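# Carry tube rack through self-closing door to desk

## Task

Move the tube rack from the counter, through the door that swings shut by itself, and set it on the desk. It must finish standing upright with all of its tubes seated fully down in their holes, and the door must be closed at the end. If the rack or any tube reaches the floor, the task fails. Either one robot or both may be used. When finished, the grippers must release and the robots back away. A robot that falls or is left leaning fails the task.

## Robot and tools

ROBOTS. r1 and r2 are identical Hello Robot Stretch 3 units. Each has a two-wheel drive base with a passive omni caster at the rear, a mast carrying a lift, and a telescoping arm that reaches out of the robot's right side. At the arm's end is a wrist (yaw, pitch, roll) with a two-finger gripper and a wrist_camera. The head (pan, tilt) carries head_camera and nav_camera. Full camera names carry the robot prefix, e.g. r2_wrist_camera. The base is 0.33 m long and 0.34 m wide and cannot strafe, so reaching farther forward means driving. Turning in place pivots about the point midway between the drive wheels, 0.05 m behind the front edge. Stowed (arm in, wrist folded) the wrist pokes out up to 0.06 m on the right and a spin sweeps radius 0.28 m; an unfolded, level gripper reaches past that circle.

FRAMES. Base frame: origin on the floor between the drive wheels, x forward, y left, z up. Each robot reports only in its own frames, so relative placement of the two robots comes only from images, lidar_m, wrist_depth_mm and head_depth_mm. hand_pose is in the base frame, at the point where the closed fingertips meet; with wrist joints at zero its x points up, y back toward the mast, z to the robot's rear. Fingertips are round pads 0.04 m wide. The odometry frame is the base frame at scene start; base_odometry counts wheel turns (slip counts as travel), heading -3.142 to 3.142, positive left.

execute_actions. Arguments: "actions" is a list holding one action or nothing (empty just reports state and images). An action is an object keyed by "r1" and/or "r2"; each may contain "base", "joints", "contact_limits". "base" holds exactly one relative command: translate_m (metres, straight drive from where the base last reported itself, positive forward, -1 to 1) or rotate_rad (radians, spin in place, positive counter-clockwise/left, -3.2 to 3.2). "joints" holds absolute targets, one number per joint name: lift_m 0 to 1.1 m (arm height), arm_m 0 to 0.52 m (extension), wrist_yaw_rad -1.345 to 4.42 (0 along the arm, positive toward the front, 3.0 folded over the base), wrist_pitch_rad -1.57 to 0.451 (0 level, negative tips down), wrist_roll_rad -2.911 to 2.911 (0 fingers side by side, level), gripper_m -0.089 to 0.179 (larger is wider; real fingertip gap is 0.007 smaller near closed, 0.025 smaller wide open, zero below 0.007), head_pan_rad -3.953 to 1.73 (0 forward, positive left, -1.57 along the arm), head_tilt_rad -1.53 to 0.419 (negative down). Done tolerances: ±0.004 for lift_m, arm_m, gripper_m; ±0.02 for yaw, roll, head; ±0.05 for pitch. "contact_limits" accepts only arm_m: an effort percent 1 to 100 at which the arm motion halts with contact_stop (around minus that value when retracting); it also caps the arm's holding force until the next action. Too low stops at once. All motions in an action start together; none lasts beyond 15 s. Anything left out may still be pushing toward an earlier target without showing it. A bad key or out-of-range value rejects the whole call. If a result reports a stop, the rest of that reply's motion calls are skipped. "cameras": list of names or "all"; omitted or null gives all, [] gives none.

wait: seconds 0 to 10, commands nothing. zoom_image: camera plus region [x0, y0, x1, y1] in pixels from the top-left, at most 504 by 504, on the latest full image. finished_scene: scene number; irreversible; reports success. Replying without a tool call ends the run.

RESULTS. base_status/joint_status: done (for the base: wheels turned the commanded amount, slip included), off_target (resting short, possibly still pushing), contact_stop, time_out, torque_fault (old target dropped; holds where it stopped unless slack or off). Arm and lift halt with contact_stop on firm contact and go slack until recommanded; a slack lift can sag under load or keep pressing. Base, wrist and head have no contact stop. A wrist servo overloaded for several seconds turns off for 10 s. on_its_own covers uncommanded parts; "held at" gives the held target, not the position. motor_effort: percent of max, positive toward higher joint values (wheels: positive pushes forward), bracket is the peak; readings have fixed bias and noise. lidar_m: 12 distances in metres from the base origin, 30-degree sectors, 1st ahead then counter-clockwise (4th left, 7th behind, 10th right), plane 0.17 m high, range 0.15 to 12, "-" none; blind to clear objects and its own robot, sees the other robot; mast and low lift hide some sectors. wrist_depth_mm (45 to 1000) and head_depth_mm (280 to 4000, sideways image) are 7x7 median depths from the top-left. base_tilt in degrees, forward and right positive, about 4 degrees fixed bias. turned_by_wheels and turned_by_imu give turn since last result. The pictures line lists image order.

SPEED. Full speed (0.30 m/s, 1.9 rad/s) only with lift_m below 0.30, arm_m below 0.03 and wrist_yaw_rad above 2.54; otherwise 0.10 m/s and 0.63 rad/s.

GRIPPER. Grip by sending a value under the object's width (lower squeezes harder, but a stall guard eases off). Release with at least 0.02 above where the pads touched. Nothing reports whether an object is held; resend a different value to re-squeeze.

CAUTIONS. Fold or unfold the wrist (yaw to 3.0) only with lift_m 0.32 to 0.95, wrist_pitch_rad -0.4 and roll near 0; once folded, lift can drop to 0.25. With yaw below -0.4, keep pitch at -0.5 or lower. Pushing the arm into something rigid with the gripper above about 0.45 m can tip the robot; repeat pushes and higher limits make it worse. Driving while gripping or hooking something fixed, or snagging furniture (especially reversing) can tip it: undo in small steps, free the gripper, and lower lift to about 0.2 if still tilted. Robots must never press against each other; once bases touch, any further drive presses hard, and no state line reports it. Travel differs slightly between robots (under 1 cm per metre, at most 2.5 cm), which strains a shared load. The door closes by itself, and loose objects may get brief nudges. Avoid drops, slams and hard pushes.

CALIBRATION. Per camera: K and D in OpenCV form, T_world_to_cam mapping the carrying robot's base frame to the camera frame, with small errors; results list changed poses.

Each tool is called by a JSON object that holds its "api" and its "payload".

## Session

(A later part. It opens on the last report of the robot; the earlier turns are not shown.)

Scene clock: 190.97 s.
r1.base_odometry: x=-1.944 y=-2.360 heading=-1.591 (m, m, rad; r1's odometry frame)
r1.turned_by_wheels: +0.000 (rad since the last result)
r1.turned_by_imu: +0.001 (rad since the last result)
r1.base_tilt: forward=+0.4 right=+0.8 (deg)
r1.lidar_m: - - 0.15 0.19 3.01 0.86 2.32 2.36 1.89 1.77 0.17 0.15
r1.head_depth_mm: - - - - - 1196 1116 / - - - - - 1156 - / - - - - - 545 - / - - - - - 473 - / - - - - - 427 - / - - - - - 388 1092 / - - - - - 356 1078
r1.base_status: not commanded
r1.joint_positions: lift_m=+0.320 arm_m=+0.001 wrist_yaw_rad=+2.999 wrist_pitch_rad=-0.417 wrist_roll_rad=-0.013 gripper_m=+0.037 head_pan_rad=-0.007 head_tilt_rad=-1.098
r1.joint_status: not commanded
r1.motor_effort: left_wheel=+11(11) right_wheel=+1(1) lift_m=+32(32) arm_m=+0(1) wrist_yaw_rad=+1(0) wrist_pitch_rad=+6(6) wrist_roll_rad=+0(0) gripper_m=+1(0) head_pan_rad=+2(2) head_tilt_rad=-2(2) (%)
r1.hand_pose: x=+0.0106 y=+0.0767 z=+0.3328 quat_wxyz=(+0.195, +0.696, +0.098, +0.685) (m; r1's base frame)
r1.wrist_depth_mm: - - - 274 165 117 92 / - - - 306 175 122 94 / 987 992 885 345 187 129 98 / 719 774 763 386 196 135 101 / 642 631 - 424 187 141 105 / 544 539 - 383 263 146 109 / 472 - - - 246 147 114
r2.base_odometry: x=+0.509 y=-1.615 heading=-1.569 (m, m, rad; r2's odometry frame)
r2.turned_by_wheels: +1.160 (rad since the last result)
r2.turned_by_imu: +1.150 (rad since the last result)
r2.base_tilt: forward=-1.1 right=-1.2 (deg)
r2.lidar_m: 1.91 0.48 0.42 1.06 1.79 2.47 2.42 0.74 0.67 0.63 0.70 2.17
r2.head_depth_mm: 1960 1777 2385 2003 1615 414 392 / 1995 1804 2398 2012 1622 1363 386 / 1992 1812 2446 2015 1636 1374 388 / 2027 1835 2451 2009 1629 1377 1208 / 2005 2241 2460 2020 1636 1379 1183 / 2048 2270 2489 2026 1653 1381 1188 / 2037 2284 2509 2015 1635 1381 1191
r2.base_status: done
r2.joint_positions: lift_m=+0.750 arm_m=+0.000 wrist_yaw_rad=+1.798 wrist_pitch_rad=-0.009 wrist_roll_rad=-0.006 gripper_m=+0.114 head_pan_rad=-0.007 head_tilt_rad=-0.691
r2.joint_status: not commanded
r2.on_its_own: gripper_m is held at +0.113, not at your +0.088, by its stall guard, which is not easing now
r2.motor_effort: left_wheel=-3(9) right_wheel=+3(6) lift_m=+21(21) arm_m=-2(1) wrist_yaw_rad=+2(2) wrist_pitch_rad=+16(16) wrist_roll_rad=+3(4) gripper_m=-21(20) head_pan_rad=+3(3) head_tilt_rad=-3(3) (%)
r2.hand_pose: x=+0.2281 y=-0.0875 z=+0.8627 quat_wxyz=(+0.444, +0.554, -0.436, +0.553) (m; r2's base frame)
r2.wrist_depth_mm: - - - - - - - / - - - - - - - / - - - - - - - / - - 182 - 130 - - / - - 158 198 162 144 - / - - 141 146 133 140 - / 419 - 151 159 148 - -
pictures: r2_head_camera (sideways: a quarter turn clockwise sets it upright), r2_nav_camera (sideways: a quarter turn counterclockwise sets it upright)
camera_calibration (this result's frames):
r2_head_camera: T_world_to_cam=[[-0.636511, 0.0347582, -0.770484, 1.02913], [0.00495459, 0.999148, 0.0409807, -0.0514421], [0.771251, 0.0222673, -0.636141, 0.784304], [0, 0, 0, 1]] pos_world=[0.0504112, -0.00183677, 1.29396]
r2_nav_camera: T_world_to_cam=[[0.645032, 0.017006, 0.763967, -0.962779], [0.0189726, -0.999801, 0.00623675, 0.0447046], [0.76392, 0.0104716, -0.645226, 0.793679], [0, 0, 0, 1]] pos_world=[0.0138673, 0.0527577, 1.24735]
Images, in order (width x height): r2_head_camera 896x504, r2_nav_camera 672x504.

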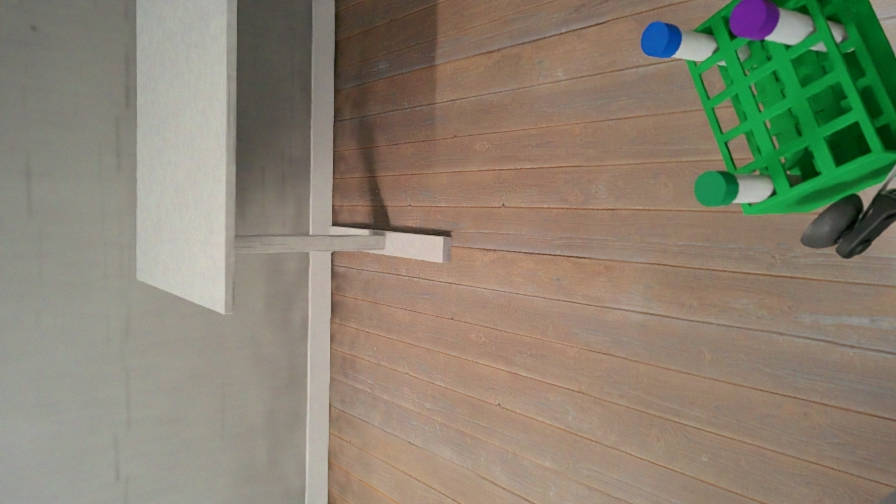

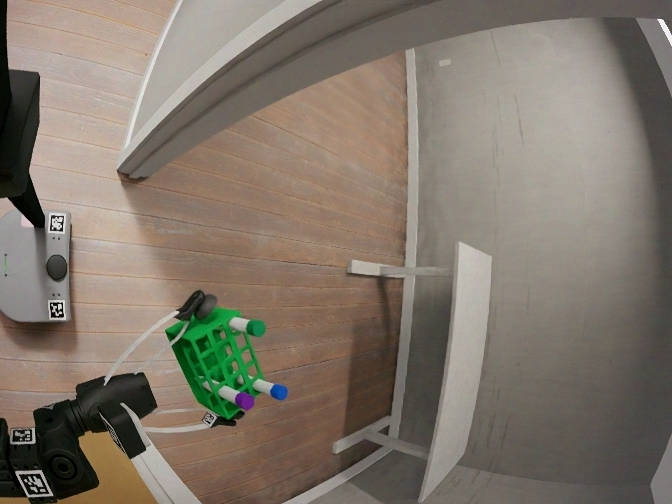

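{"api": "execute_actions", "payload": {"actions": [{"r1":{"base":{"translate_m":-0.28}},"r2":{"base":{"translate_m":1.0}}}], "cameras": ["r2_head_camera"]}}

{"api": "execute_actions", "payload": {"actions": [{"r1":{"base":{"translate_m":-0.35},"joints":{"head_pan_rad":0.6,"head_tilt_rad":-0.9}},"r2":{"base":{"rotate_rad":1.3},"joints":{"wrist_yaw_rad":0,"head_pan_rad":-1.57,"head_tilt_rad":-0.7,"arm_m":0.05}}}], "cameras": ["r2_nav_camera","r2_head_camera","r1_nav_camera"]}}

Scene clock: 213.87 s.
r1.base_odometry: x=-1.938 y=-2.080 heading=-1.591 (m, m, rad; r1's odometry frame)
r1.turned_by_wheels: +0.000 (rad since the last result)
r1.turned_by_imu: +0.001 (rad since the last result)
r1.base_tilt: forward=+0.4 right=+0.9 (deg)
r1.lidar_m: - - 0.15 0.53 1.11 1.08 2.04 2.08 1.93 1.79 0.15 -
r1.head_depth_mm: - - - - - - 1106 / - - - - - - - / - - - - - 385 - / - - - - - 404 - / - - - - - 488 - / - - - - - 554 1122 / - - - - - 600 1104
r1.base_status: done
r1.joint_positions: lift_m=+0.320 arm_m=+0.001 wrist_yaw_rad=+3.003 wrist_pitch_rad=-0.417 wrist_roll_rad=-0.013 gripper_m=+0.037 head_pan_rad=-0.002 head_tilt_rad=-1.099
r1.joint_status: not commanded
r1.motor_effort: left_wheel=+0(9) right_wheel=+4(21) lift_m=+32(32) arm_m=+0(1) wrist_yaw_rad=-3(6) wrist_pitch_rad=+6(6) wrist_roll_rad=+0(0) gripper_m=+0(0) head_pan_rad=+0(3) head_tilt_rad=-1(1) (%)
r1.hand_pose: x=+0.0097 y=+0.0769 z=+0.3328 quat_wxyz=(+0.193, +0.695, +0.100, +0.685) (m; r1's base frame)
r1.wrist_depth_mm: - - - - 262 134 90 / - - - - 270 135 91 / - 976 960 947 277 137 91 / 779 776 751 764 280 138 92 / 635 622 - 617 219 140 92 / 540 545 - 555 347 140 93 / 475 - - - 295 132 94
r2.base_odometry: x=+0.511 y=-2.615 heading=-1.569 (m, m, rad; r2's odometry frame)
r2.turned_by_wheels: +0.000 (rad since the last result)
r2.turned_by_imu: +0.007 (rad since the last result)
r2.base_tilt: forward=-1.1 right=-1.2 (deg)
r2.lidar_m: 0.90 1.43 2.07 2.08 0.90 0.73 1.50 1.00 1.03 1.50 1.48 1.37
r2.head_depth_mm: 1112 1243 1156 885 1500 415 392 / 1117 1251 1165 884 1503 1361 386 / 1127 1271 1168 888 1511 1368 388 / 1135 1272 1174 887 1348 1342 1205 / 1143 1291 1432 923 1563 1367 1185 / 1149 1294 1458 1715 1641 1377 1185 / 1167 1307 1484 1748 1631 1368 1187
r2.base_status: done
r2.joint_positions: lift_m=+0.750 arm_m=+0.000 wrist_yaw_rad=+1.798 wrist_pitch_rad=-0.009 wrist_roll_rad=-0.006 gripper_m=+0.114 head_pan_rad=-0.007 head_tilt_rad=-0.692
r2.joint_status: not commanded
r2.on_its_own: gripper_m is held at +0.113, not at your +0.088, by its stall guard, which is not easing now
r2.motor_effort: left_wheel=-3(5) right_wheel=+2(7) lift_m=+21(21) arm_m=-1(2) wrist_yaw_rad=+1(2) wrist_pitch_rad=+16(16) wrist_roll_rad=+4(4) gripper_m=-20(20) head_pan_rad=+3(3) head_tilt_rad=-3(3) (%)
r2.hand_pose: x=+0.2281 y=-0.0875 z=+0.8627 quat_wxyz=(+0.444, +0.554, -0.436, +0.553) (m; r2's base frame)
r2.wrist_depth_mm: - - - - - - 954 / - - - - - - 988 / - - - - - - - / - - - - 130 - - / - - 158 197 163 145 568 / - - 140 145 133 140 421 / - - 152 158 148 - -
pictures: r2_head_camera (sideways: a quarter turn clockwise sets it upright)
camera_calibration (this result's frames):
r2_head_camera: T_world_to_cam=[[-0.636536, 0.0347582, -0.770463, 1.0291], [0.0049555, 0.999148, 0.0409808, -0.0514421], [0.771231, 0.0222677, -0.636166, 0.784336], [0, 0, 0, 1]] pos_world=[0.050411, -0.00183675, 1.29396]
Images, in order (width x height): r2_head_camera 896x504.

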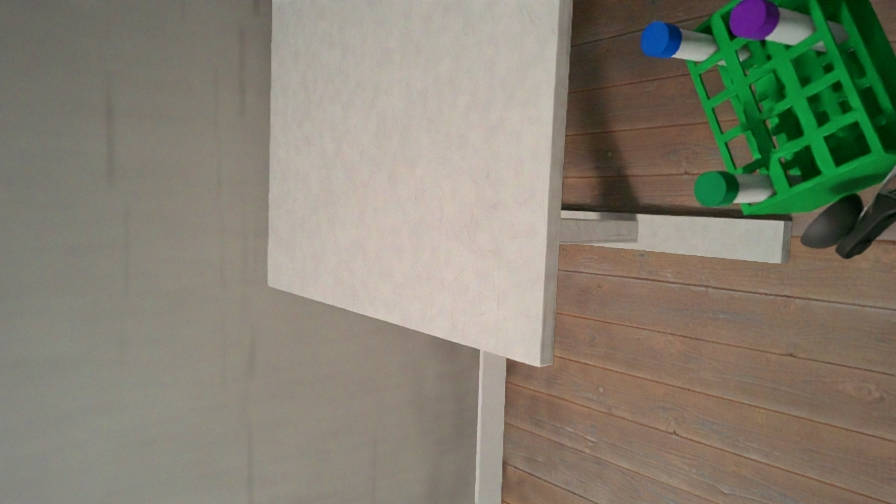

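Scene clock: 218.40 s.
r1.base_odometry: x=-1.931 y=-1.730 heading=-1.591 (m, m, rad; r1's odometry frame)
r1.turned_by_wheels: +0.000 (rad since the last result)
r1.turned_by_imu: +0.000 (rad since the last result)
r1.base_tilt: forward=+0.4 right=+0.8 (deg)
r1.lidar_m: - 0.15 0.20 1.41 0.92 1.02 1.69 1.72 1.96 1.83 1.86 1.80
r1.head_depth_mm: - - - - - - - / - - - - - - - / - - - - - - - / - - - - - - 380 / - - - - 324 516 1090 / - - - 378 869 1251 1117 / - 315 505 1531 1418 1250 1127
r1.base_status: done
r1.joint_positions: lift_m=+0.320 arm_m=+0.001 wrist_yaw_rad=+3.003 wrist_pitch_rad=-0.417 wrist_roll_rad=-0.013 gripper_m=+0.037 head_pan_rad=+0.593 head_tilt_rad=-0.902
r1.joint_status: all done
r1.motor_effort: left_wheel=+4(4) right_wheel=+4(28) lift_m=+32(32) arm_m=-1(1) wrist_yaw_rad=-3(3) wrist_pitch_rad=+6(7) wrist_roll_rad=+0(0) gripper_m=+0(0) head_pan_rad=+1(24) head_tilt_rad=+2(17) (%)
r1.hand_pose: x=+0.0099 y=+0.0768 z=+0.3327 quat_wxyz=(+0.194, +0.695, +0.099, +0.685) (m; r1's base frame)
r1.wrist_depth_mm: 674 - - - - 334 114 / 729 - - - - 275 106 / 774 850 942 941 927 233 100 / 781 751 777 747 744 202 93 / 640 642 - 616 604 178 88 / 549 548 - 548 500 152 83 / 475 - - - 444 128 79
r2.base_odometry: x=+0.511 y=-2.615 heading=-0.269 (m, m, rad; r2's odometry frame)
r2.turned_by_wheels: +1.300 (rad since the last result)
r2.turned_by_imu: +1.289 (rad since the last result)
r2.base_tilt: forward=-1.1 right=-1.2 (deg)
r2.lidar_m: 2.27 1.22 0.74 0.73 1.08 0.99 1.50 1.51 1.48 0.90 1.35 1.62
r2.head_depth_mm: 1216 1385 1155 885 1569 1424 - / 1193 1345 1158 888 1547 1421 - / 1179 1322 1158 860 589 - - / 1157 1295 1164 890 614 1365 1181 / 1141 1266 1181 896 1390 1345 1194 / 1120 1254 1190 899 1524 1378 1189 / 1102 1230 1332 1007 1523 1380 1188
r2.base_status: done
r2.joint_positions: lift_m=+0.750 arm_m=+0.050 wrist_yaw_rad=+0.002 wrist_pitch_rad=-0.009 wrist_roll_rad=-0.006 gripper_m=+0.114 head_pan_rad=-1.563 head_tilt_rad=-0.692
r2.joint_status: all done
r2.on_its_own: gripper_m is held at +0.113, not at your +0.088, by its stall guard, which is not easing now
r2.motor_effort: left_wheel=-2(10) right_wheel=+2(6) lift_m=+21(21) arm_m=+1(0) wrist_yaw_rad=-1(5) wrist_pitch_rad=+16(16) wrist_roll_rad=+3(3) gripper_m=-20(20) head_pan_rad=-3(37) head_tilt_rad=-3(3) (%)
r2.hand_pose: x=-0.0209 y=-0.4508 z=+0.8627 quat_wxyz=(+0.710, +0.004, -0.705, -0.003) (m; r2's base frame)
r2.wrist_depth_mm: 878 914 962 - - - - / 921 922 976 - - - - / 936 967 970 - - - - / 910 969 182 - 130 - - / 949 - 159 196 163 144 567 / - - 140 146 133 140 395 / 328 308 152 159 149 343 -
pictures: r1_nav_camera (sideways: a quarter turn counterclockwise sets it upright), r2_head_camera (sideways: a quarter turn clockwise sets it upright), r2_nav_camera (sideways: a quarter turn counterclockwise sets it upright)
camera_calibration (this result's frames):
r1_nav_camera: T_world_to_cam=[[0.667603, 0.416352, 0.617217, -0.75985], [0.561898, -0.825644, -0.0508184, 0.110607], [0.488443, 0.38074, -0.78515, 0.974431], [0, 0, 0, 1]] pos_world=[-0.0308264, 0.0366823, 1.23969]
r2_head_camera: T_world_to_cam=[[0.0253056, 0.636993, -0.770454, 1.02505], [0.999111, 0.00987557, 0.0409808, -0.0575065], [0.0337132, -0.770806, -0.636177, 0.78885], [0, 0, 0, 1]] pos_world=[0.00492121, -0.0443332, 1.29396]
r2_nav_camera: T_world_to_cam=[[0.0265794, -0.644744, 0.763937, -0.958967], [-0.999409, -0.0338121, 0.00623553, 0.0509183], [0.02181, -0.763651, -0.645261, 0.798252], [0, 0, 0, 1]] pos_world=[0.0589671, -0.00698077, 1.24735]
Images, in order (width x height): r1_nav_camera 672x504, r2_head_camera 896x504, r2_nav_camera 672x504.

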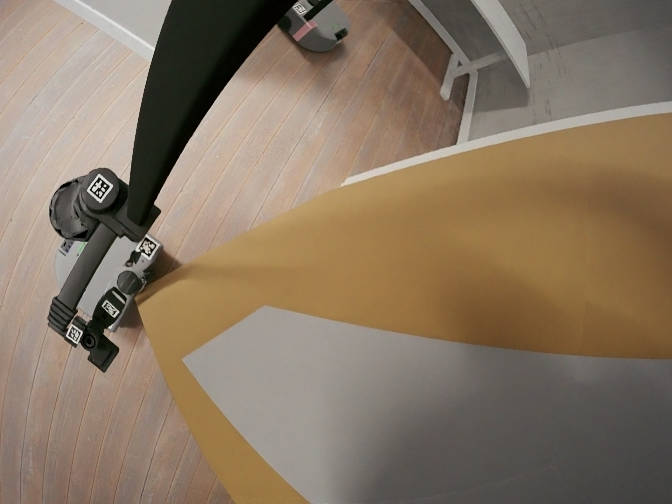

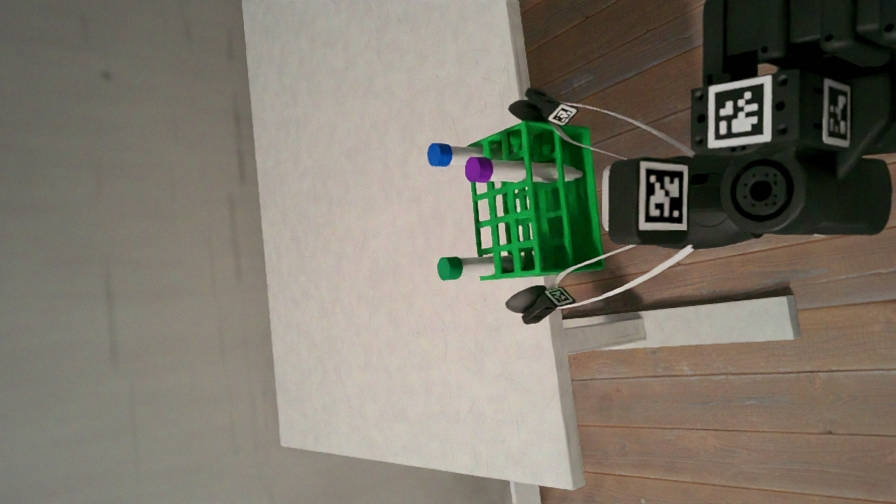

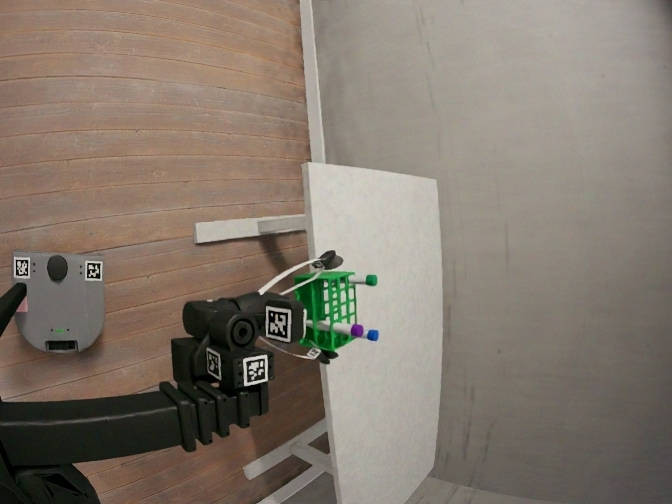

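{"api": "execute_actions", "payload": {"actions": [{"r1":{"base":{"rotate_rad":-0.6}},"r2":{"joints":{"lift_m":0.69,"arm_m":0.1}}}], "cameras": []}}

{"api": "execute_actions", "payload": {"actions": [{"r1":{"base":{"translate_m":-0.25},"joints":{"head_pan_rad":1.0}},"r2":{"joints":{"lift_m":0.675,"arm_m":0.32}}}], "cameras": ["r1_nav_camera","r2_nav_camera"]}}

{"api": "execute_actions", "payload": {"actions": [{"r1":{"base":{"translate_m":-0.15}},"r2":{"joints":{"lift_m":0.652}}}], "cameras": ["r1_nav_camera","r2_wrist_camera"]}}

Scene clock: 233.33 s.
r1.base_odometry: x=-1.931 y=-1.730 heading=-2.191 (m, m, rad; r1's odometry frame)
r1.turned_by_wheels: -0.600 (rad since the last result)
r1.turned_by_imu: -0.605 (rad since the last result)
r1.base_tilt: forward=+0.4 right=+0.9 (deg)
r1.lidar_m: 1.76 - 0.15 0.19 1.41 0.85 0.96 1.69 1.70 2.03 1.83 1.84
r1.head_depth_mm: - - - - - - 1096 / - - - - - - - / - - - - - - - / - - - - - - - / - - - - - - 371 / - - - - - - 583 / - - - - - - 1078
r1.base_status: done
r1.joint_positions: lift_m=+0.320 arm_m=+0.001 wrist_yaw_rad=+3.002 wrist_pitch_rad=-0.417 wrist_roll_rad=-0.013 gripper_m=+0.037 head_pan_rad=+0.607 head_tilt_rad=-0.900
r1.joint_status: not commanded
r1.motor_effort: left_wheel=+9(52) right_wheel=-2(5) lift_m=+31(32) arm_m=-1(1) wrist_yaw_rad=-2(1) wrist_pitch_rad=+6(7) wrist_roll_rad=+0(0) gripper_m=+1(0) head_pan_rad=-2(10) head_tilt_rad=-1(0) (%)
r1.hand_pose: x=+0.0099 y=+0.0768 z=+0.3327 quat_wxyz=(+0.194, +0.695, +0.099, +0.685) (m; r1's base frame)
r1.wrist_depth_mm: - - - 313 158 105 79 / - - - 350 166 109 81 / 991 - 981 397 177 113 83 / 785 778 745 447 183 118 86 / 647 636 - 464 169 123 89 / 549 548 - 440 243 126 100 / 472 - - - 223 125 129
r2.base_odometry: x=+0.511 y=-2.615 heading=-0.269 (m, m, rad; r2's odometry frame)
r2.turned_by_wheels: +0.000 (rad since the last result)
r2.turned_by_imu: -0.001 (rad since the last result)
r2.base_tilt: forward=-1.0 right=-1.2 (deg)
r2.lidar_m: 2.27 1.22 0.74 0.73 1.08 0.99 1.50 1.51 1.48 0.90 1.35 1.63
r2.head_depth_mm: 1216 1371 1158 882 1584 1382 - / 1199 1340 1163 885 1530 1430 - / 1173 1314 1161 892 666 - 1132 / 1153 1297 1169 890 670 1354 1180 / 1138 1264 1171 896 1374 1353 1176 / 1119 1249 1187 902 1516 1368 1182 / 1099 1222 1348 1004 1520 1377 1193
r2.base_status: not commanded
r2.joint_positions: lift_m=+0.690 arm_m=+0.100 wrist_yaw_rad=+0.001 wrist_pitch_rad=-0.009 wrist_roll_rad=-0.006 gripper_m=+0.114 head_pan_rad=-1.563 head_tilt_rad=-0.692
r2.joint_status: all done
r2.on_its_own: gripper_m is held at +0.113, not at your +0.088, by its stall guard, which is not easing now
r2.motor_effort: left_wheel=-2(2) right_wheel=+3(3) lift_m=+21(21) arm_m=+1(2) wrist_yaw_rad=-1(2) wrist_pitch_rad=+16(17) wrist_roll_rad=+4(4) gripper_m=-20(20) head_pan_rad=-3(3) head_tilt_rad=-3(3) (%)
r2.hand_pose: x=-0.0211 y=-0.5008 z=+0.8027 quat_wxyz=(+0.710, +0.004, -0.705, -0.003) (m; r2's base frame)
r2.wrist_depth_mm: 827 862 909 939 - - - / 851 900 914 945 - - - / 882 890 939 - - - - / 903 934 180 770 130 749 729 / 906 475 158 198 162 144 402 / 301 - 140 147 132 140 298 / 228 232 152 160 148 - -
pictures: none
No camera images: the call's "cameras" was empty. Leave "cameras" out to get every camera's image.

Scene clock: 236.80 s.
r1.base_odometry: x=-1.786 y=-1.527 heading=-2.191 (m, m, rad; r1's odometry frame)
r1.turned_by_wheels: +0.000 (rad since the last result)
r1.turned_by_imu: +0.000 (rad since the last result)
r1.base_tilt: forward=+0.3 right=+0.9 (deg)
r1.lidar_m: 1.86 - 0.15 0.43 2.31 0.63 0.76 1.47 1.51 1.85 1.99 2.00
r1.head_depth_mm: - - - - - - - / - - - - - - - / - - - - - - - / - - - - - - 402 / - - - - 364 661 1111 / - - 350 569 1365 1243 1122 / - 518 1263 1579 1421 1247 1141
r1.base_status: done
r1.joint_positions: lift_m=+0.320 arm_m=+0.001 wrist_yaw_rad=+3.002 wrist_pitch_rad=-0.417 wrist_roll_rad=-0.013 gripper_m=+0.037 head_pan_rad=+1.018 head_tilt_rad=-0.901
r1.joint_status: all done
r1.motor_effort: left_wheel=+6(8) right_wheel=+2(6) lift_m=+32(32) arm_m=+0(1) wrist_yaw_rad=-2(2) wrist_pitch_rad=+6(6) wrist_roll_rad=+0(0) gripper_m=+0(0) head_pan_rad=-6(19) head_tilt_rad=+0(1) (%)
r1.hand_pose: x=+0.0099 y=+0.0768 z=+0.3327 quat_wxyz=(+0.194, +0.695, +0.099, +0.685) (m; r1's base frame)
r1.wrist_depth_mm: - - - - 190 92 67 / - - - - 192 92 73 / 985 975 942 880 193 93 81 / 767 771 756 745 195 95 90 / 646 629 - 617 150 106 103 / 531 538 - 546 242 119 495 / 468 - - - 202 141 450
r2.base_odometry: x=+0.511 y=-2.615 heading=-0.269 (m, m, rad; r2's odometry frame)
r2.turned_by_wheels: +0.000 (rad since the last result)
r2.turned_by_imu: +0.000 (rad since the last result)
r2.base_tilt: forward=-1.2 right=-1.2 (deg)
r2.lidar_m: 2.26 1.22 0.74 0.73 1.04 0.99 1.50 1.51 1.48 0.90 1.35 1.63
r2.head_depth_mm: 1216 1364 1158 881 1576 1375 - / 1202 1345 1161 917 - 1334 1179 / 1178 1323 1168 828 1526 1360 1176 / 1148 1296 1168 836 1548 1370 1178 / 1134 1268 1177 893 1329 1355 1182 / 1110 1244 1181 898 1528 1381 1185 / 1099 1223 1332 1003 1527 1387 1188
r2.base_status: not commanded
r2.joint_positions: lift_m=+0.675 arm_m=+0.320 wrist_yaw_rad=+0.001 wrist_pitch_rad=-0.009 wrist_roll_rad=-0.006 gripper_m=+0.114 head_pan_rad=-1.563 head_tilt_rad=-0.692
r2.joint_status: all done
r2.on_its_own: gripper_m is held at +0.113, not at your +0.088, by its stall guard, which is not easing now
r2.motor_effort: left_wheel=-2(2) right_wheel=+2(3) lift_m=+20(20) arm_m=+2(2) wrist_yaw_rad=+0(2) wrist_pitch_rad=+16(16) wrist_roll_rad=+4(4) gripper_m=-20(20) head_pan_rad=-3(3) head_tilt_rad=-3(3) (%)
r2.hand_pose: x=-0.0212 y=-0.7208 z=+0.7877 quat_wxyz=(+0.710, +0.004, -0.705, -0.003) (m; r2's base frame)
r2.wrist_depth_mm: 664 692 718 745 763 830 858 / 675 707 728 763 798 859 873 / 688 732 729 782 799 878 917 / 704 721 181 689 130 663 654 / 385 421 159 198 163 145 358 / 262 - 140 146 133 140 251 / 198 195 152 159 148 175 190
pictures: r1_nav_camera (sideways: a quarter turn counterclockwise sets it upright), r2_nav_camera (sideways: a quarter turn counterclockwise sets it upright)
camera_calibration (this result's frames):
r1_nav_camera: T_world_to_cam=[[0.436231, 0.654087, 0.617958, -0.759404], [0.85237, -0.520465, -0.0508143, 0.10883], [0.288389, 0.548896, -0.784567, 0.974893], [0, 0, 0, 1]] pos_world=[-0.0426356, 0.0182431, 1.23968]
r2_nav_camera: T_world_to_cam=[[0.0265342, -0.644746, 0.763937, -0.958967], [-0.999411, -0.033742, 0.00623553, 0.0509183], [0.0217564, -0.763652, -0.645261, 0.798253], [0, 0, 0, 1]] pos_world=[0.0589667, -0.00698447, 1.24735]
Images, in order (width x height): r1_nav_camera 672x504, r2_nav_camera 672x504.

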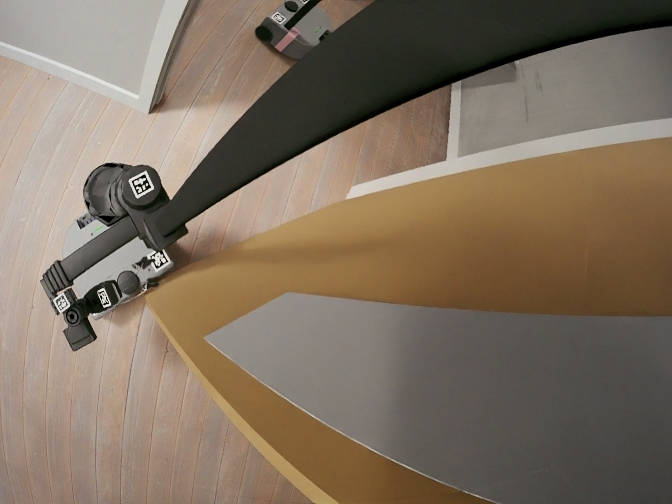

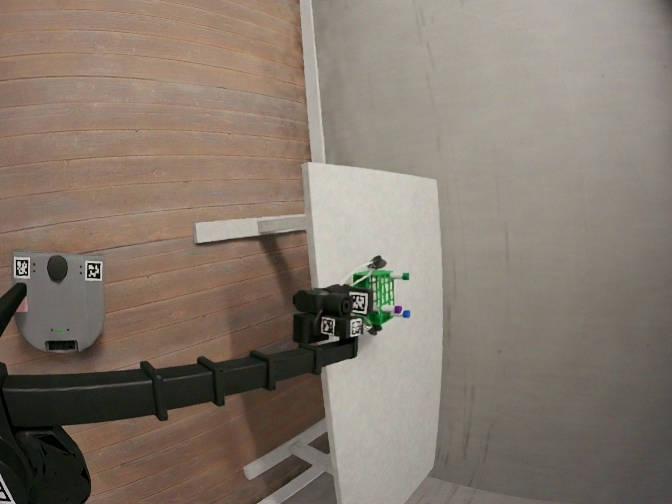

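Scene clock: 239.30 s.
r1.base_odometry: x=-1.699 y=-1.404 heading=-2.191 (m, m, rad; r1's odometry frame)
r1.turned_by_wheels: +0.000 (rad since the last result)
r1.turned_by_imu: +0.001 (rad since the last result)
r1.base_tilt: forward=+0.4 right=+0.8 (deg)
r1.lidar_m: 1.92 1.76 0.15 2.11 0.57 0.52 0.64 1.24 1.39 1.70 2.09 2.10
r1.head_depth_mm: - - - - - 1247 1139 / - - - - - - 1137 / - - - - - - 1083 / - - - - - - 345 / - - - - 1369 1214 1123 / - 1116 1391 1590 1412 1255 1125 / 1067 2113 1905 1614 1410 1246 1129
r1.base_status: done
r1.joint_positions: lift_m=+0.320 arm_m=+0.001 wrist_yaw_rad=+3.002 wrist_pitch_rad=-0.417 wrist_roll_rad=-0.013 gripper_m=+0.037 head_pan_rad=+1.006 head_tilt_rad=-0.900
r1.joint_status: not commanded
r1.motor_effort: left_wheel=+6(20) right_wheel=+1(6) lift_m=+32(32) arm_m=-1(0) wrist_yaw_rad=-2(3) wrist_pitch_rad=+6(7) wrist_roll_rad=+0(0) gripper_m=+1(1) head_pan_rad=-1(5) head_tilt_rad=+0(1) (%)
r1.hand_pose: x=+0.0099 y=+0.0768 z=+0.3328 quat_wxyz=(+0.194, +0.695, +0.099, +0.685) (m; r1's base frame)
r1.wrist_depth_mm: - - - - 259 104 103 / - - - - 230 113 - / - 998 954 955 206 124 833 / 791 774 770 753 186 139 722 / 563 632 - 622 161 163 595 / 513 534 - - 209 499 514 / 476 - - - 225 450 450
r2.base_odometry: x=+0.511 y=-2.615 heading=-0.269 (m, m, rad; r2's odometry frame)
r2.turned_by_wheels: +0.000 (rad since the last result)
r2.turned_by_imu: +0.000 (rad since the last result)
r2.base_tilt: forward=-1.1 right=-1.2 (deg)
r2.lidar_m: 2.27 1.22 0.74 0.73 1.02 1.00 1.50 1.51 1.48 0.90 1.35 1.63
r2.head_depth_mm: 1218 1370 1151 883 1571 1365 - / 1196 1340 1161 887 - 1371 1185 / 1176 1326 1167 837 - 1368 1183 / 1157 1293 1165 859 1542 1366 1182 / 1141 1275 1176 893 1323 1342 1189 / 1117 1246 1185 901 1519 1365 1189 / 1095 1224 1338 1007 1515 1392 1191
r2.base_status: not commanded
r2.joint_positions: lift_m=+0.652 arm_m=+0.320 wrist_yaw_rad=+0.001 wrist_pitch_rad=-0.007 wrist_roll_rad=-0.006 gripper_m=+0.114 head_pan_rad=-1.563 head_tilt_rad=-0.692
r2.joint_status: all done
r2.on_its_own: gripper_m is held at +0.113, not at your +0.088, by its stall guard, which is not easing now
r2.motor_effort: left_wheel=-3(3) right_wheel=+3(3) lift_m=+20(21) arm_m=+1(1) wrist_yaw_rad=-1(0) wrist_pitch_rad=+15(17) wrist_roll_rad=+3(4) gripper_m=-20(20) head_pan_rad=-3(2) head_tilt_rad=-3(2) (%)
r2.hand_pose: x=-0.0212 y=-0.7208 z=+0.7653 quat_wxyz=(+0.710, +0.003, -0.705, -0.002) (m; r2's base frame)
r2.wrist_depth_mm: 647 679 704 745 776 815 858 / 668 702 759 756 786 848 894 / 684 720 728 794 181 896 925 / 700 618 176 500 129 557 535 / 323 347 157 199 162 139 301 / 217 - 142 146 133 139 209 / - 164 149 156 148 152 158
pictures: r1_nav_camera (sideways: a quarter turn counterclockwise sets it upright), r2_wrist_camera
camera_calibration (this result's frames):
r1_nav_camera: T_world_to_cam=[[0.443849, 0.648449, 0.618476, -0.760124], [0.846066, -0.53065, -0.0508114, 0.108864], [0.295246, 0.545824, -0.78416, 0.974322], [0, 0, 0, 1]] pos_world=[-0.0423907, 0.0188625, 1.23967]
r2_wrist_camera: T_world_to_cam=[[-0.999238, -0.0294658, 0.0255894, -0.0624994], [-0.0302363, 0.169959, -0.984987, 0.910738], [0.0246743, -0.985011, -0.17072, -0.418438], [0, 0, 0, 1]] pos_world=[-0.0245898, -0.568795, 0.827229]
Images, in order (width x height): r1_nav_camera 672x504, r2_wrist_camera 644x364.

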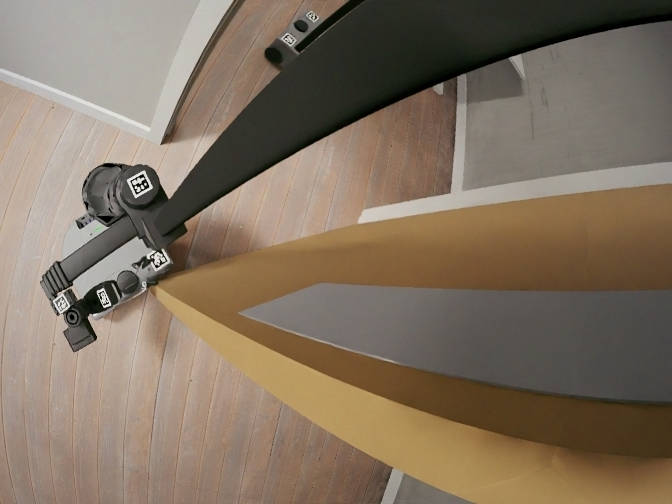

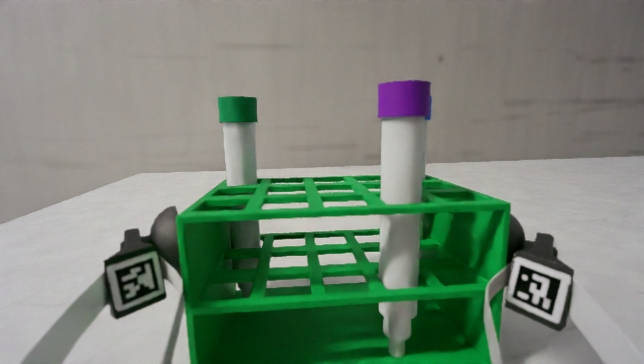

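{"api": "execute_actions", "payload": {"actions": [{"r1":{"base":{"translate_m":-0.1}},"r2":{"joints":{"gripper_m":0.179}}}], "cameras": ["r2_wrist_camera"]}}

{"api": "execute_actions", "payload": {"actions": [{"r1":{"base":{"translate_m":-0.14}},"r2":{"joints":{"arm_m":0.0}}}], "cameras": ["r1_nav_camera","r2_wrist_camera"]}}

Scene clock: 249.07 s.
r1.base_odometry: x=-1.641 y=-1.323 heading=-2.190 (m, m, rad; r1's odometry frame)
r1.turned_by_wheels: +0.000 (rad since the last result)
r1.turned_by_imu: +0.002 (rad since the last result)
r1.base_tilt: forward=+0.4 right=+0.9 (deg)
r1.lidar_m: 2.00 1.81 1.17 2.22 0.45 0.46 0.56 1.09 1.32 1.61 2.15 2.17
r1.head_depth_mm: 1591 1797 - 1594 1438 1265 1134 / - 1911 1944 1677 326 1237 1132 / - - - - 1408 840 1130 / - - - - - - 493 / - - - - - 1224 1109 / - - - 1617 1418 1257 1118 / - 2215 1896 1621 1413 1257 1140
r1.base_status: done
r1.joint_positions: lift_m=+0.320 arm_m=+0.001 wrist_yaw_rad=+3.002 wrist_pitch_rad=-0.416 wrist_roll_rad=-0.013 gripper_m=+0.037 head_pan_rad=+1.006 head_tilt_rad=-0.899
r1.joint_status: not commanded
r1.motor_effort: left_wheel=+6(33) right_wheel=+0(8) lift_m=+32(32) arm_m=+0(1) wrist_yaw_rad=-3(3) wrist_pitch_rad=+6(6) wrist_roll_rad=+0(0) gripper_m=+0(2) head_pan_rad=-2(1) head_tilt_rad=-1(1) (%)
r1.hand_pose: x=+0.0099 y=+0.0768 z=+0.3328 quat_wxyz=(+0.194, +0.695, +0.099, +0.685) (m; r1's base frame)
r1.wrist_depth_mm: - - - - 148 141 - / - - - - 161 - - / 402 989 964 953 176 833 896 / 424 768 746 759 195 737 716 / 450 590 - 624 212 604 601 / 468 538 - 542 278 527 513 / 471 - - - 320 453 445
r2.base_odometry: x=+0.511 y=-2.615 heading=-0.269 (m, m, rad; r2's odometry frame)
r2.turned_by_wheels: +0.000 (rad since the last result)
r2.turned_by_imu: -0.001 (rad since the last result)
r2.base_tilt: forward=-1.1 right=-1.2 (deg)
r2.lidar_m: 2.26 1.22 0.74 0.73 0.99 1.00 1.50 1.51 1.48 0.90 1.35 1.63
r2.head_depth_mm: 1219 1366 1159 884 1583 1367 - / 1194 1349 1161 884 - 1369 1177 / 1173 1318 1171 847 - 1371 1181 / 1153 1296 1172 853 1535 1379 1183 / 1135 1269 1175 894 1328 1347 1178 / 1116 1249 1179 898 1511 1368 1181 / 1092 1230 1344 1006 1531 1387 1193
r2.base_status: not commanded
r2.joint_positions: lift_m=+0.652 arm_m=+0.320 wrist_yaw_rad=+0.001 wrist_pitch_rad=-0.006 wrist_roll_rad=-0.006 gripper_m=+0.179 head_pan_rad=-1.563 head_tilt_rad=-0.692
r2.joint_status: all done
r2.motor_effort: left_wheel=-2(3) right_wheel=+3(2) lift_m=+20(20) arm_m=+1(2) wrist_yaw_rad=-1(0) wrist_pitch_rad=+14(15) wrist_roll_rad=+3(3) gripper_m=+0(83) head_pan_rad=-2(3) head_tilt_rad=-3(3) (%)
r2.hand_pose: x=-0.0212 y=-0.7208 z=+0.7656 quat_wxyz=(+0.710, +0.003, -0.705, -0.002) (m; r2's base frame)
r2.wrist_depth_mm: 640 675 731 734 770 812 830 / 658 701 725 765 782 847 869 / 692 700 742 776 801 868 928 / 703 606 185 192 150 562 551 / 325 351 160 182 130 137 303 / 233 203 142 145 132 139 221 / 157 164 152 158 149 150 151
pictures: r2_wrist_camera
camera_calibration (this result's frames):
r2_wrist_camera: T_world_to_cam=[[-0.999238, -0.0294411, 0.0256127, -0.0625064], [-0.0302299, 0.168959, -0.985159, 0.91041], [0.0246767, -0.985183, -0.16972, -0.419309], [0, 0, 0, 1]] pos_world=[-0.02459, -0.568759, 0.827335]
Images, in order (width x height): r2_wrist_camera 644x364.

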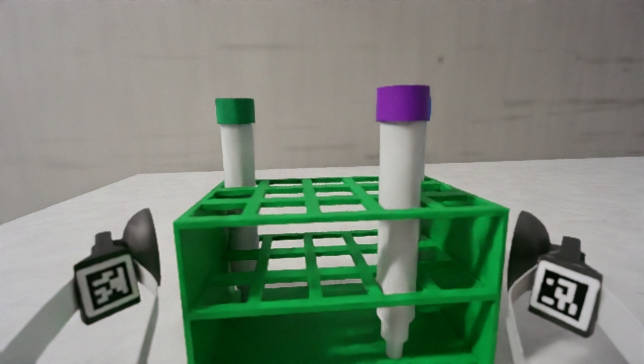

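Scene clock: 252.63 s.
r1.base_odometry: x=-1.559 y=-1.209 heading=-2.190 (m, m, rad; r1's odometry frame)
r1.turned_by_wheels: +0.000 (rad since the last result)
r1.turned_by_imu: +0.000 (rad since the last result)
r1.base_tilt: forward=+0.3 right=+0.9 (deg)
r1.lidar_m: 2.12 1.91 0.65 0.41 0.37 0.37 0.45 0.87 1.21 1.48 2.24 2.26
r1.head_depth_mm: 1695 1936 1965 1645 1429 1259 1133 / 1740 1985 1945 1655 1431 1265 1134 / 1599 1949 1933 1637 1429 1259 1130 / 1091 1293 1568 1605 1428 1261 1130 / 851 955 1094 1283 1389 1261 1127 / 689 753 838 950 1085 1213 1125 / 580 627 680 749 834 945 1063
r1.base_status: done
r1.joint_positions: lift_m=+0.320 arm_m=+0.001 wrist_yaw_rad=+3.002 wrist_pitch_rad=-0.416 wrist_roll_rad=-0.013 gripper_m=+0.037 head_pan_rad=+1.006 head_tilt_rad=-0.899
r1.joint_status: not commanded
r1.motor_effort: left_wheel=+1(15) right_wheel=-1(5) lift_m=+32(32) arm_m=-1(1) wrist_yaw_rad=-3(3) wrist_pitch_rad=+6(6) wrist_roll_rad=+0(0) gripper_m=+1(1) head_pan_rad=-2(2) head_tilt_rad=+0(1) (%)
r1.hand_pose: x=+0.0099 y=+0.0768 z=+0.3328 quat_wxyz=(+0.194, +0.695, +0.099, +0.685) (m; r1's base frame)
r1.wrist_depth_mm: 303 - 438 554 796 - - / 318 - 477 611 881 - - / 333 374 525 678 914 926 907 / 347 408 579 698 745 718 720 / 370 449 - 622 618 615 596 / 388 461 - 545 501 513 514 / 399 - - - 459 451 452
r2.base_odometry: x=+0.511 y=-2.615 heading=-0.269 (m, m, rad; r2's odometry frame)
r2.turned_by_wheels: +0.000 (rad since the last result)
r2.turned_by_imu: +0.000 (rad since the last result)
r2.base_tilt: forward=-1.1 right=-1.2 (deg)
r2.lidar_m: 2.26 1.22 0.74 0.73 0.75 0.91 1.50 1.51 1.48 0.90 1.35 1.63
r2.head_depth_mm: 1218 1366 1157 879 1570 1366 1182 / 1200 1353 1158 886 1575 1340 1179 / 1174 1317 1161 834 1547 1364 - / 1152 1301 1166 853 1548 1368 1183 / 1125 1271 1175 896 1312 1331 1174 / 1120 1238 1177 897 1512 1371 1186 / 1099 1214 1337 1000 1521 1371 1189
r2.base_status: not commanded
r2.joint_positions: lift_m=+0.652 arm_m=+0.000 wrist_yaw_rad=+0.001 wrist_pitch_rad=-0.004 wrist_roll_rad=-0.006 gripper_m=+0.179 head_pan_rad=-1.563 head_tilt_rad=-0.692
r2.joint_status: all done
r2.motor_effort: left_wheel=-3(3) right_wheel=+3(3) lift_m=+20(20) arm_m=-2(2) wrist_yaw_rad=-1(1) wrist_pitch_rad=+13(14) wrist_roll_rad=+3(4) gripper_m=+0(0) head_pan_rad=-2(3) head_tilt_rad=-3(3) (%)
r2.hand_pose: x=-0.0213 y=-0.4013 z=+0.7659 quat_wxyz=(+0.710, +0.002, -0.705, -0.002) (m; r2's base frame)
r2.wrist_depth_mm: 894 955 - - - - - / 919 973 - - - - - / 950 - - - - - - / 996 - 601 498 586 581 562 / 344 356 333 352 383 383 - / - - - - - - - / - - - - - - -
pictures: r1_nav_camera (sideways: a quarter turn counterclockwise sets it upright), r2_wrist_camera
camera_calibration (this result's frames):
r1_nav_camera: T_world_to_cam=[[0.44401, 0.647714, 0.61913, -0.760978], [0.845731, -0.531185, -0.0508077, 0.108862], [0.295964, 0.546177, -0.783643, 0.973646], [0, 0, 0, 1]] pos_world=[-0.0423502, 0.018939, 1.23967]
r2_wrist_camera: T_world_to_cam=[[-0.999245, -0.0291663, 0.0256492, -0.053088], [-0.0301882, 0.167704, -0.985375, 0.85641], [0.0244383, -0.985406, -0.168458, -0.105542], [0, 0, 0, 1]] pos_world=[-0.0246152, -0.249173, 0.827468]
Images, in order (width x height): r1_nav_camera 672x504, r2_wrist_camera 644x364.

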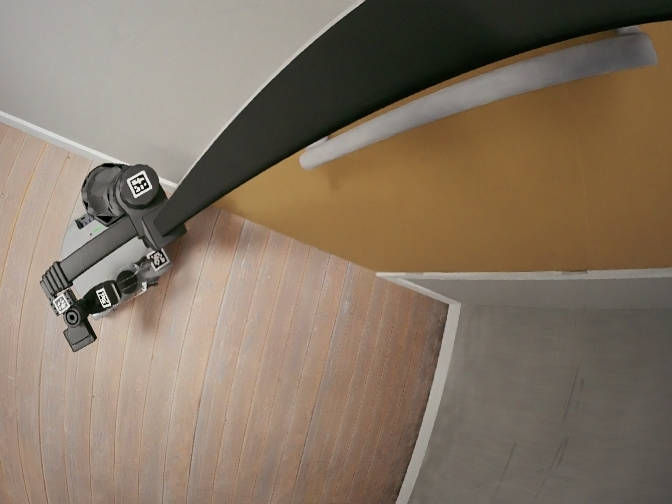

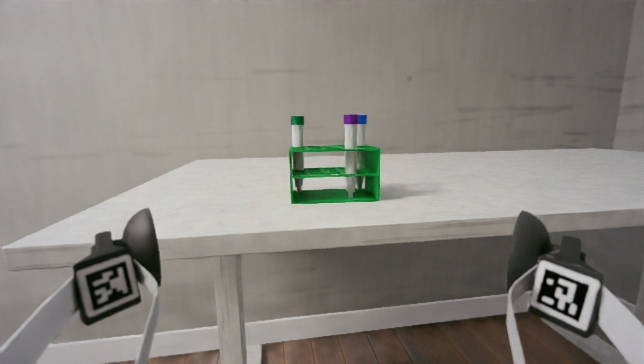

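{"api": "execute_actions", "payload": {"actions": [], "cameras": ["r1_wrist_camera","r2_head_camera"]}}

Scene clock: 257.17 s.
r1.base_odometry: x=-1.559 y=-1.209 heading=-2.190 (m, m, rad; r1's odometry frame)
r1.turned_by_wheels: +0.000 (rad since the last result)
r1.turned_by_imu: +0.001 (rad since the last result)
r1.base_tilt: forward=+0.4 right=+0.8 (deg)
r1.lidar_m: 2.12 1.91 0.65 0.41 0.37 0.37 0.45 0.88 1.22 1.48 2.25 2.25
r1.head_depth_mm: 1685 1936 1942 1654 1434 1269 1129 / 1745 2015 1943 1646 1432 1263 1135 / 1588 1967 1936 1641 1435 1265 1129 / 1091 1300 1566 1602 1437 1249 1123 / 849 954 1100 1287 1399 1252 1124 / 689 755 837 955 1094 1213 1130 / 579 626 684 753 836 948 1062
r1.base_status: done
r1.joint_positions: lift_m=+0.320 arm_m=+0.001 wrist_yaw_rad=+3.002 wrist_pitch_rad=-0.416 wrist_roll_rad=-0.013 gripper_m=+0.037 head_pan_rad=+1.006 head_tilt_rad=-0.899
r1.joint_status: not commanded
r1.motor_effort: left_wheel=+1(15) right_wheel=-1(5) lift_m=+32(32) arm_m=-1(1) wrist_yaw_rad=-3(3) wrist_pitch_rad=+6(6) wrist_roll_rad=+0(0) gripper_m=+1(1) head_pan_rad=-1(2) head_tilt_rad=+0(1) (%)
r1.hand_pose: x=+0.0099 y=+0.0768 z=+0.3328 quat_wxyz=(+0.194, +0.695, +0.099, +0.685) (m; r1's base frame)
r1.wrist_depth_mm: 306 - 439 563 782 - - / 322 - 478 606 867 - - / 334 369 529 679 873 906 876 / 350 402 589 707 734 725 728 / 372 451 - 616 629 614 592 / 392 467 - 546 509 529 518 / 398 - - - 452 449 458
r2.base_odometry: x=+0.511 y=-2.615 heading=-0.269 (m, m, rad; r2's odometry frame)
r2.turned_by_wheels: +0.000 (rad since the last result)
r2.turned_by_imu: +0.000 (rad since the last result)
r2.base_tilt: forward=-1.1 right=-1.2 (deg)
r2.lidar_m: 2.27 1.22 0.74 0.73 0.75 0.91 1.50 1.51 1.48 0.90 1.35 1.63
r2.head_depth_mm: 1217 1374 1150 886 1580 1355 1177 / 1196 1343 1165 887 1580 1345 1173 / 1177 1325 1165 831 1537 1371 - / 1153 1296 1170 853 1553 1357 1185 / 1130 1265 1173 897 1309 1331 1184 / 1113 1241 1177 899 1514 1370 1188 / 1098 1217 1332 999 1507 1377 1194
r2.base_status: not commanded
r2.joint_positions: lift_m=+0.652 arm_m=+0.000 wrist_yaw_rad=+0.001 wrist_pitch_rad=-0.004 wrist_roll_rad=-0.006 gripper_m=+0.179 head_pan_rad=-1.563 head_tilt_rad=-0.692
r2.joint_status: all done
r2.motor_effort: left_wheel=-3(3) right_wheel=+2(3) lift_m=+20(20) arm_m=-2(2) wrist_yaw_rad=+0(1) wrist_pitch_rad=+14(14) wrist_roll_rad=+3(4) gripper_m=+0(0) head_pan_rad=-3(3) head_tilt_rad=-3(3) (%)
r2.hand_pose: x=-0.0213 y=-0.4013 z=+0.7659 quat_wxyz=(+0.710, +0.002, -0.705, -0.002) (m; r2's base frame)
r2.wrist_depth_mm: 933 946 - - - - - / 952 955 - - - - - / 967 - - - - - - / 988 - 620 498 576 568 570 / 345 359 332 353 385 378 - / - - - - - - - / - - - - - - -
pictures: r1_wrist_camera, r2_head_camera (sideways: a quarter turn clockwise sets it upright)
camera_calibration (this result's frames):
r1_wrist_camera: T_world_to_cam=[[0.990808, -0.132593, -0.0268063, 0.0179243], [-0.10089, -0.592295, -0.79938, 0.334285], [0.0901153, 0.794736, -0.600228, 0.302865], [0, 0, 0, 1]] pos_world=[-0.0113263, -0.0403262, 0.449489]
r2_head_camera: T_world_to_cam=[[0.0253532, 0.636993, -0.770453, 1.02505], [0.999112, 0.00980081, 0.0409808, -0.0575066], [0.0336555, -0.770807, -0.636179, 0.788852], [0, 0, 0, 1]] pos_world=[0.00491789, -0.0443331, 1.29396]
Images, in order (width x height): r1_wrist_camera 644x364, r2_head_camera 896x504.

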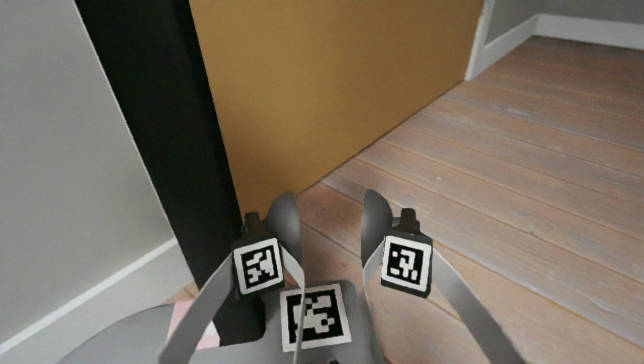

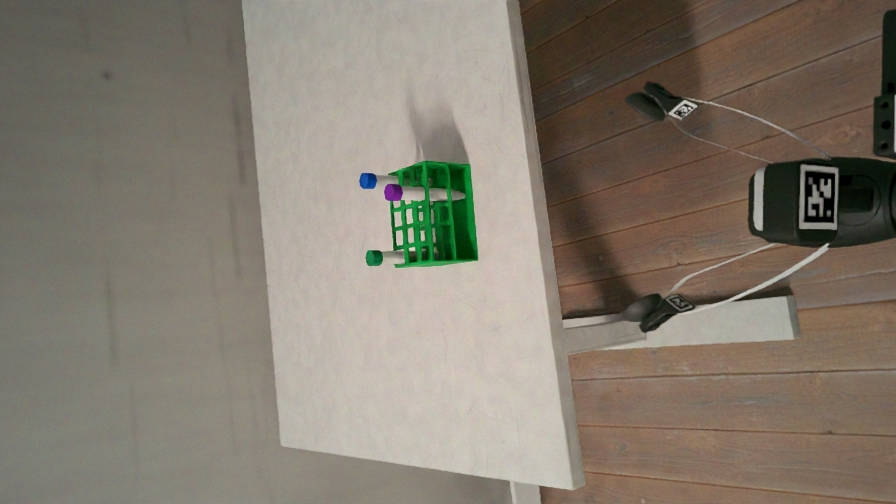

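{"api": "finished_scene", "payload": {"scene": 1}}

The scene is finished: the task was done.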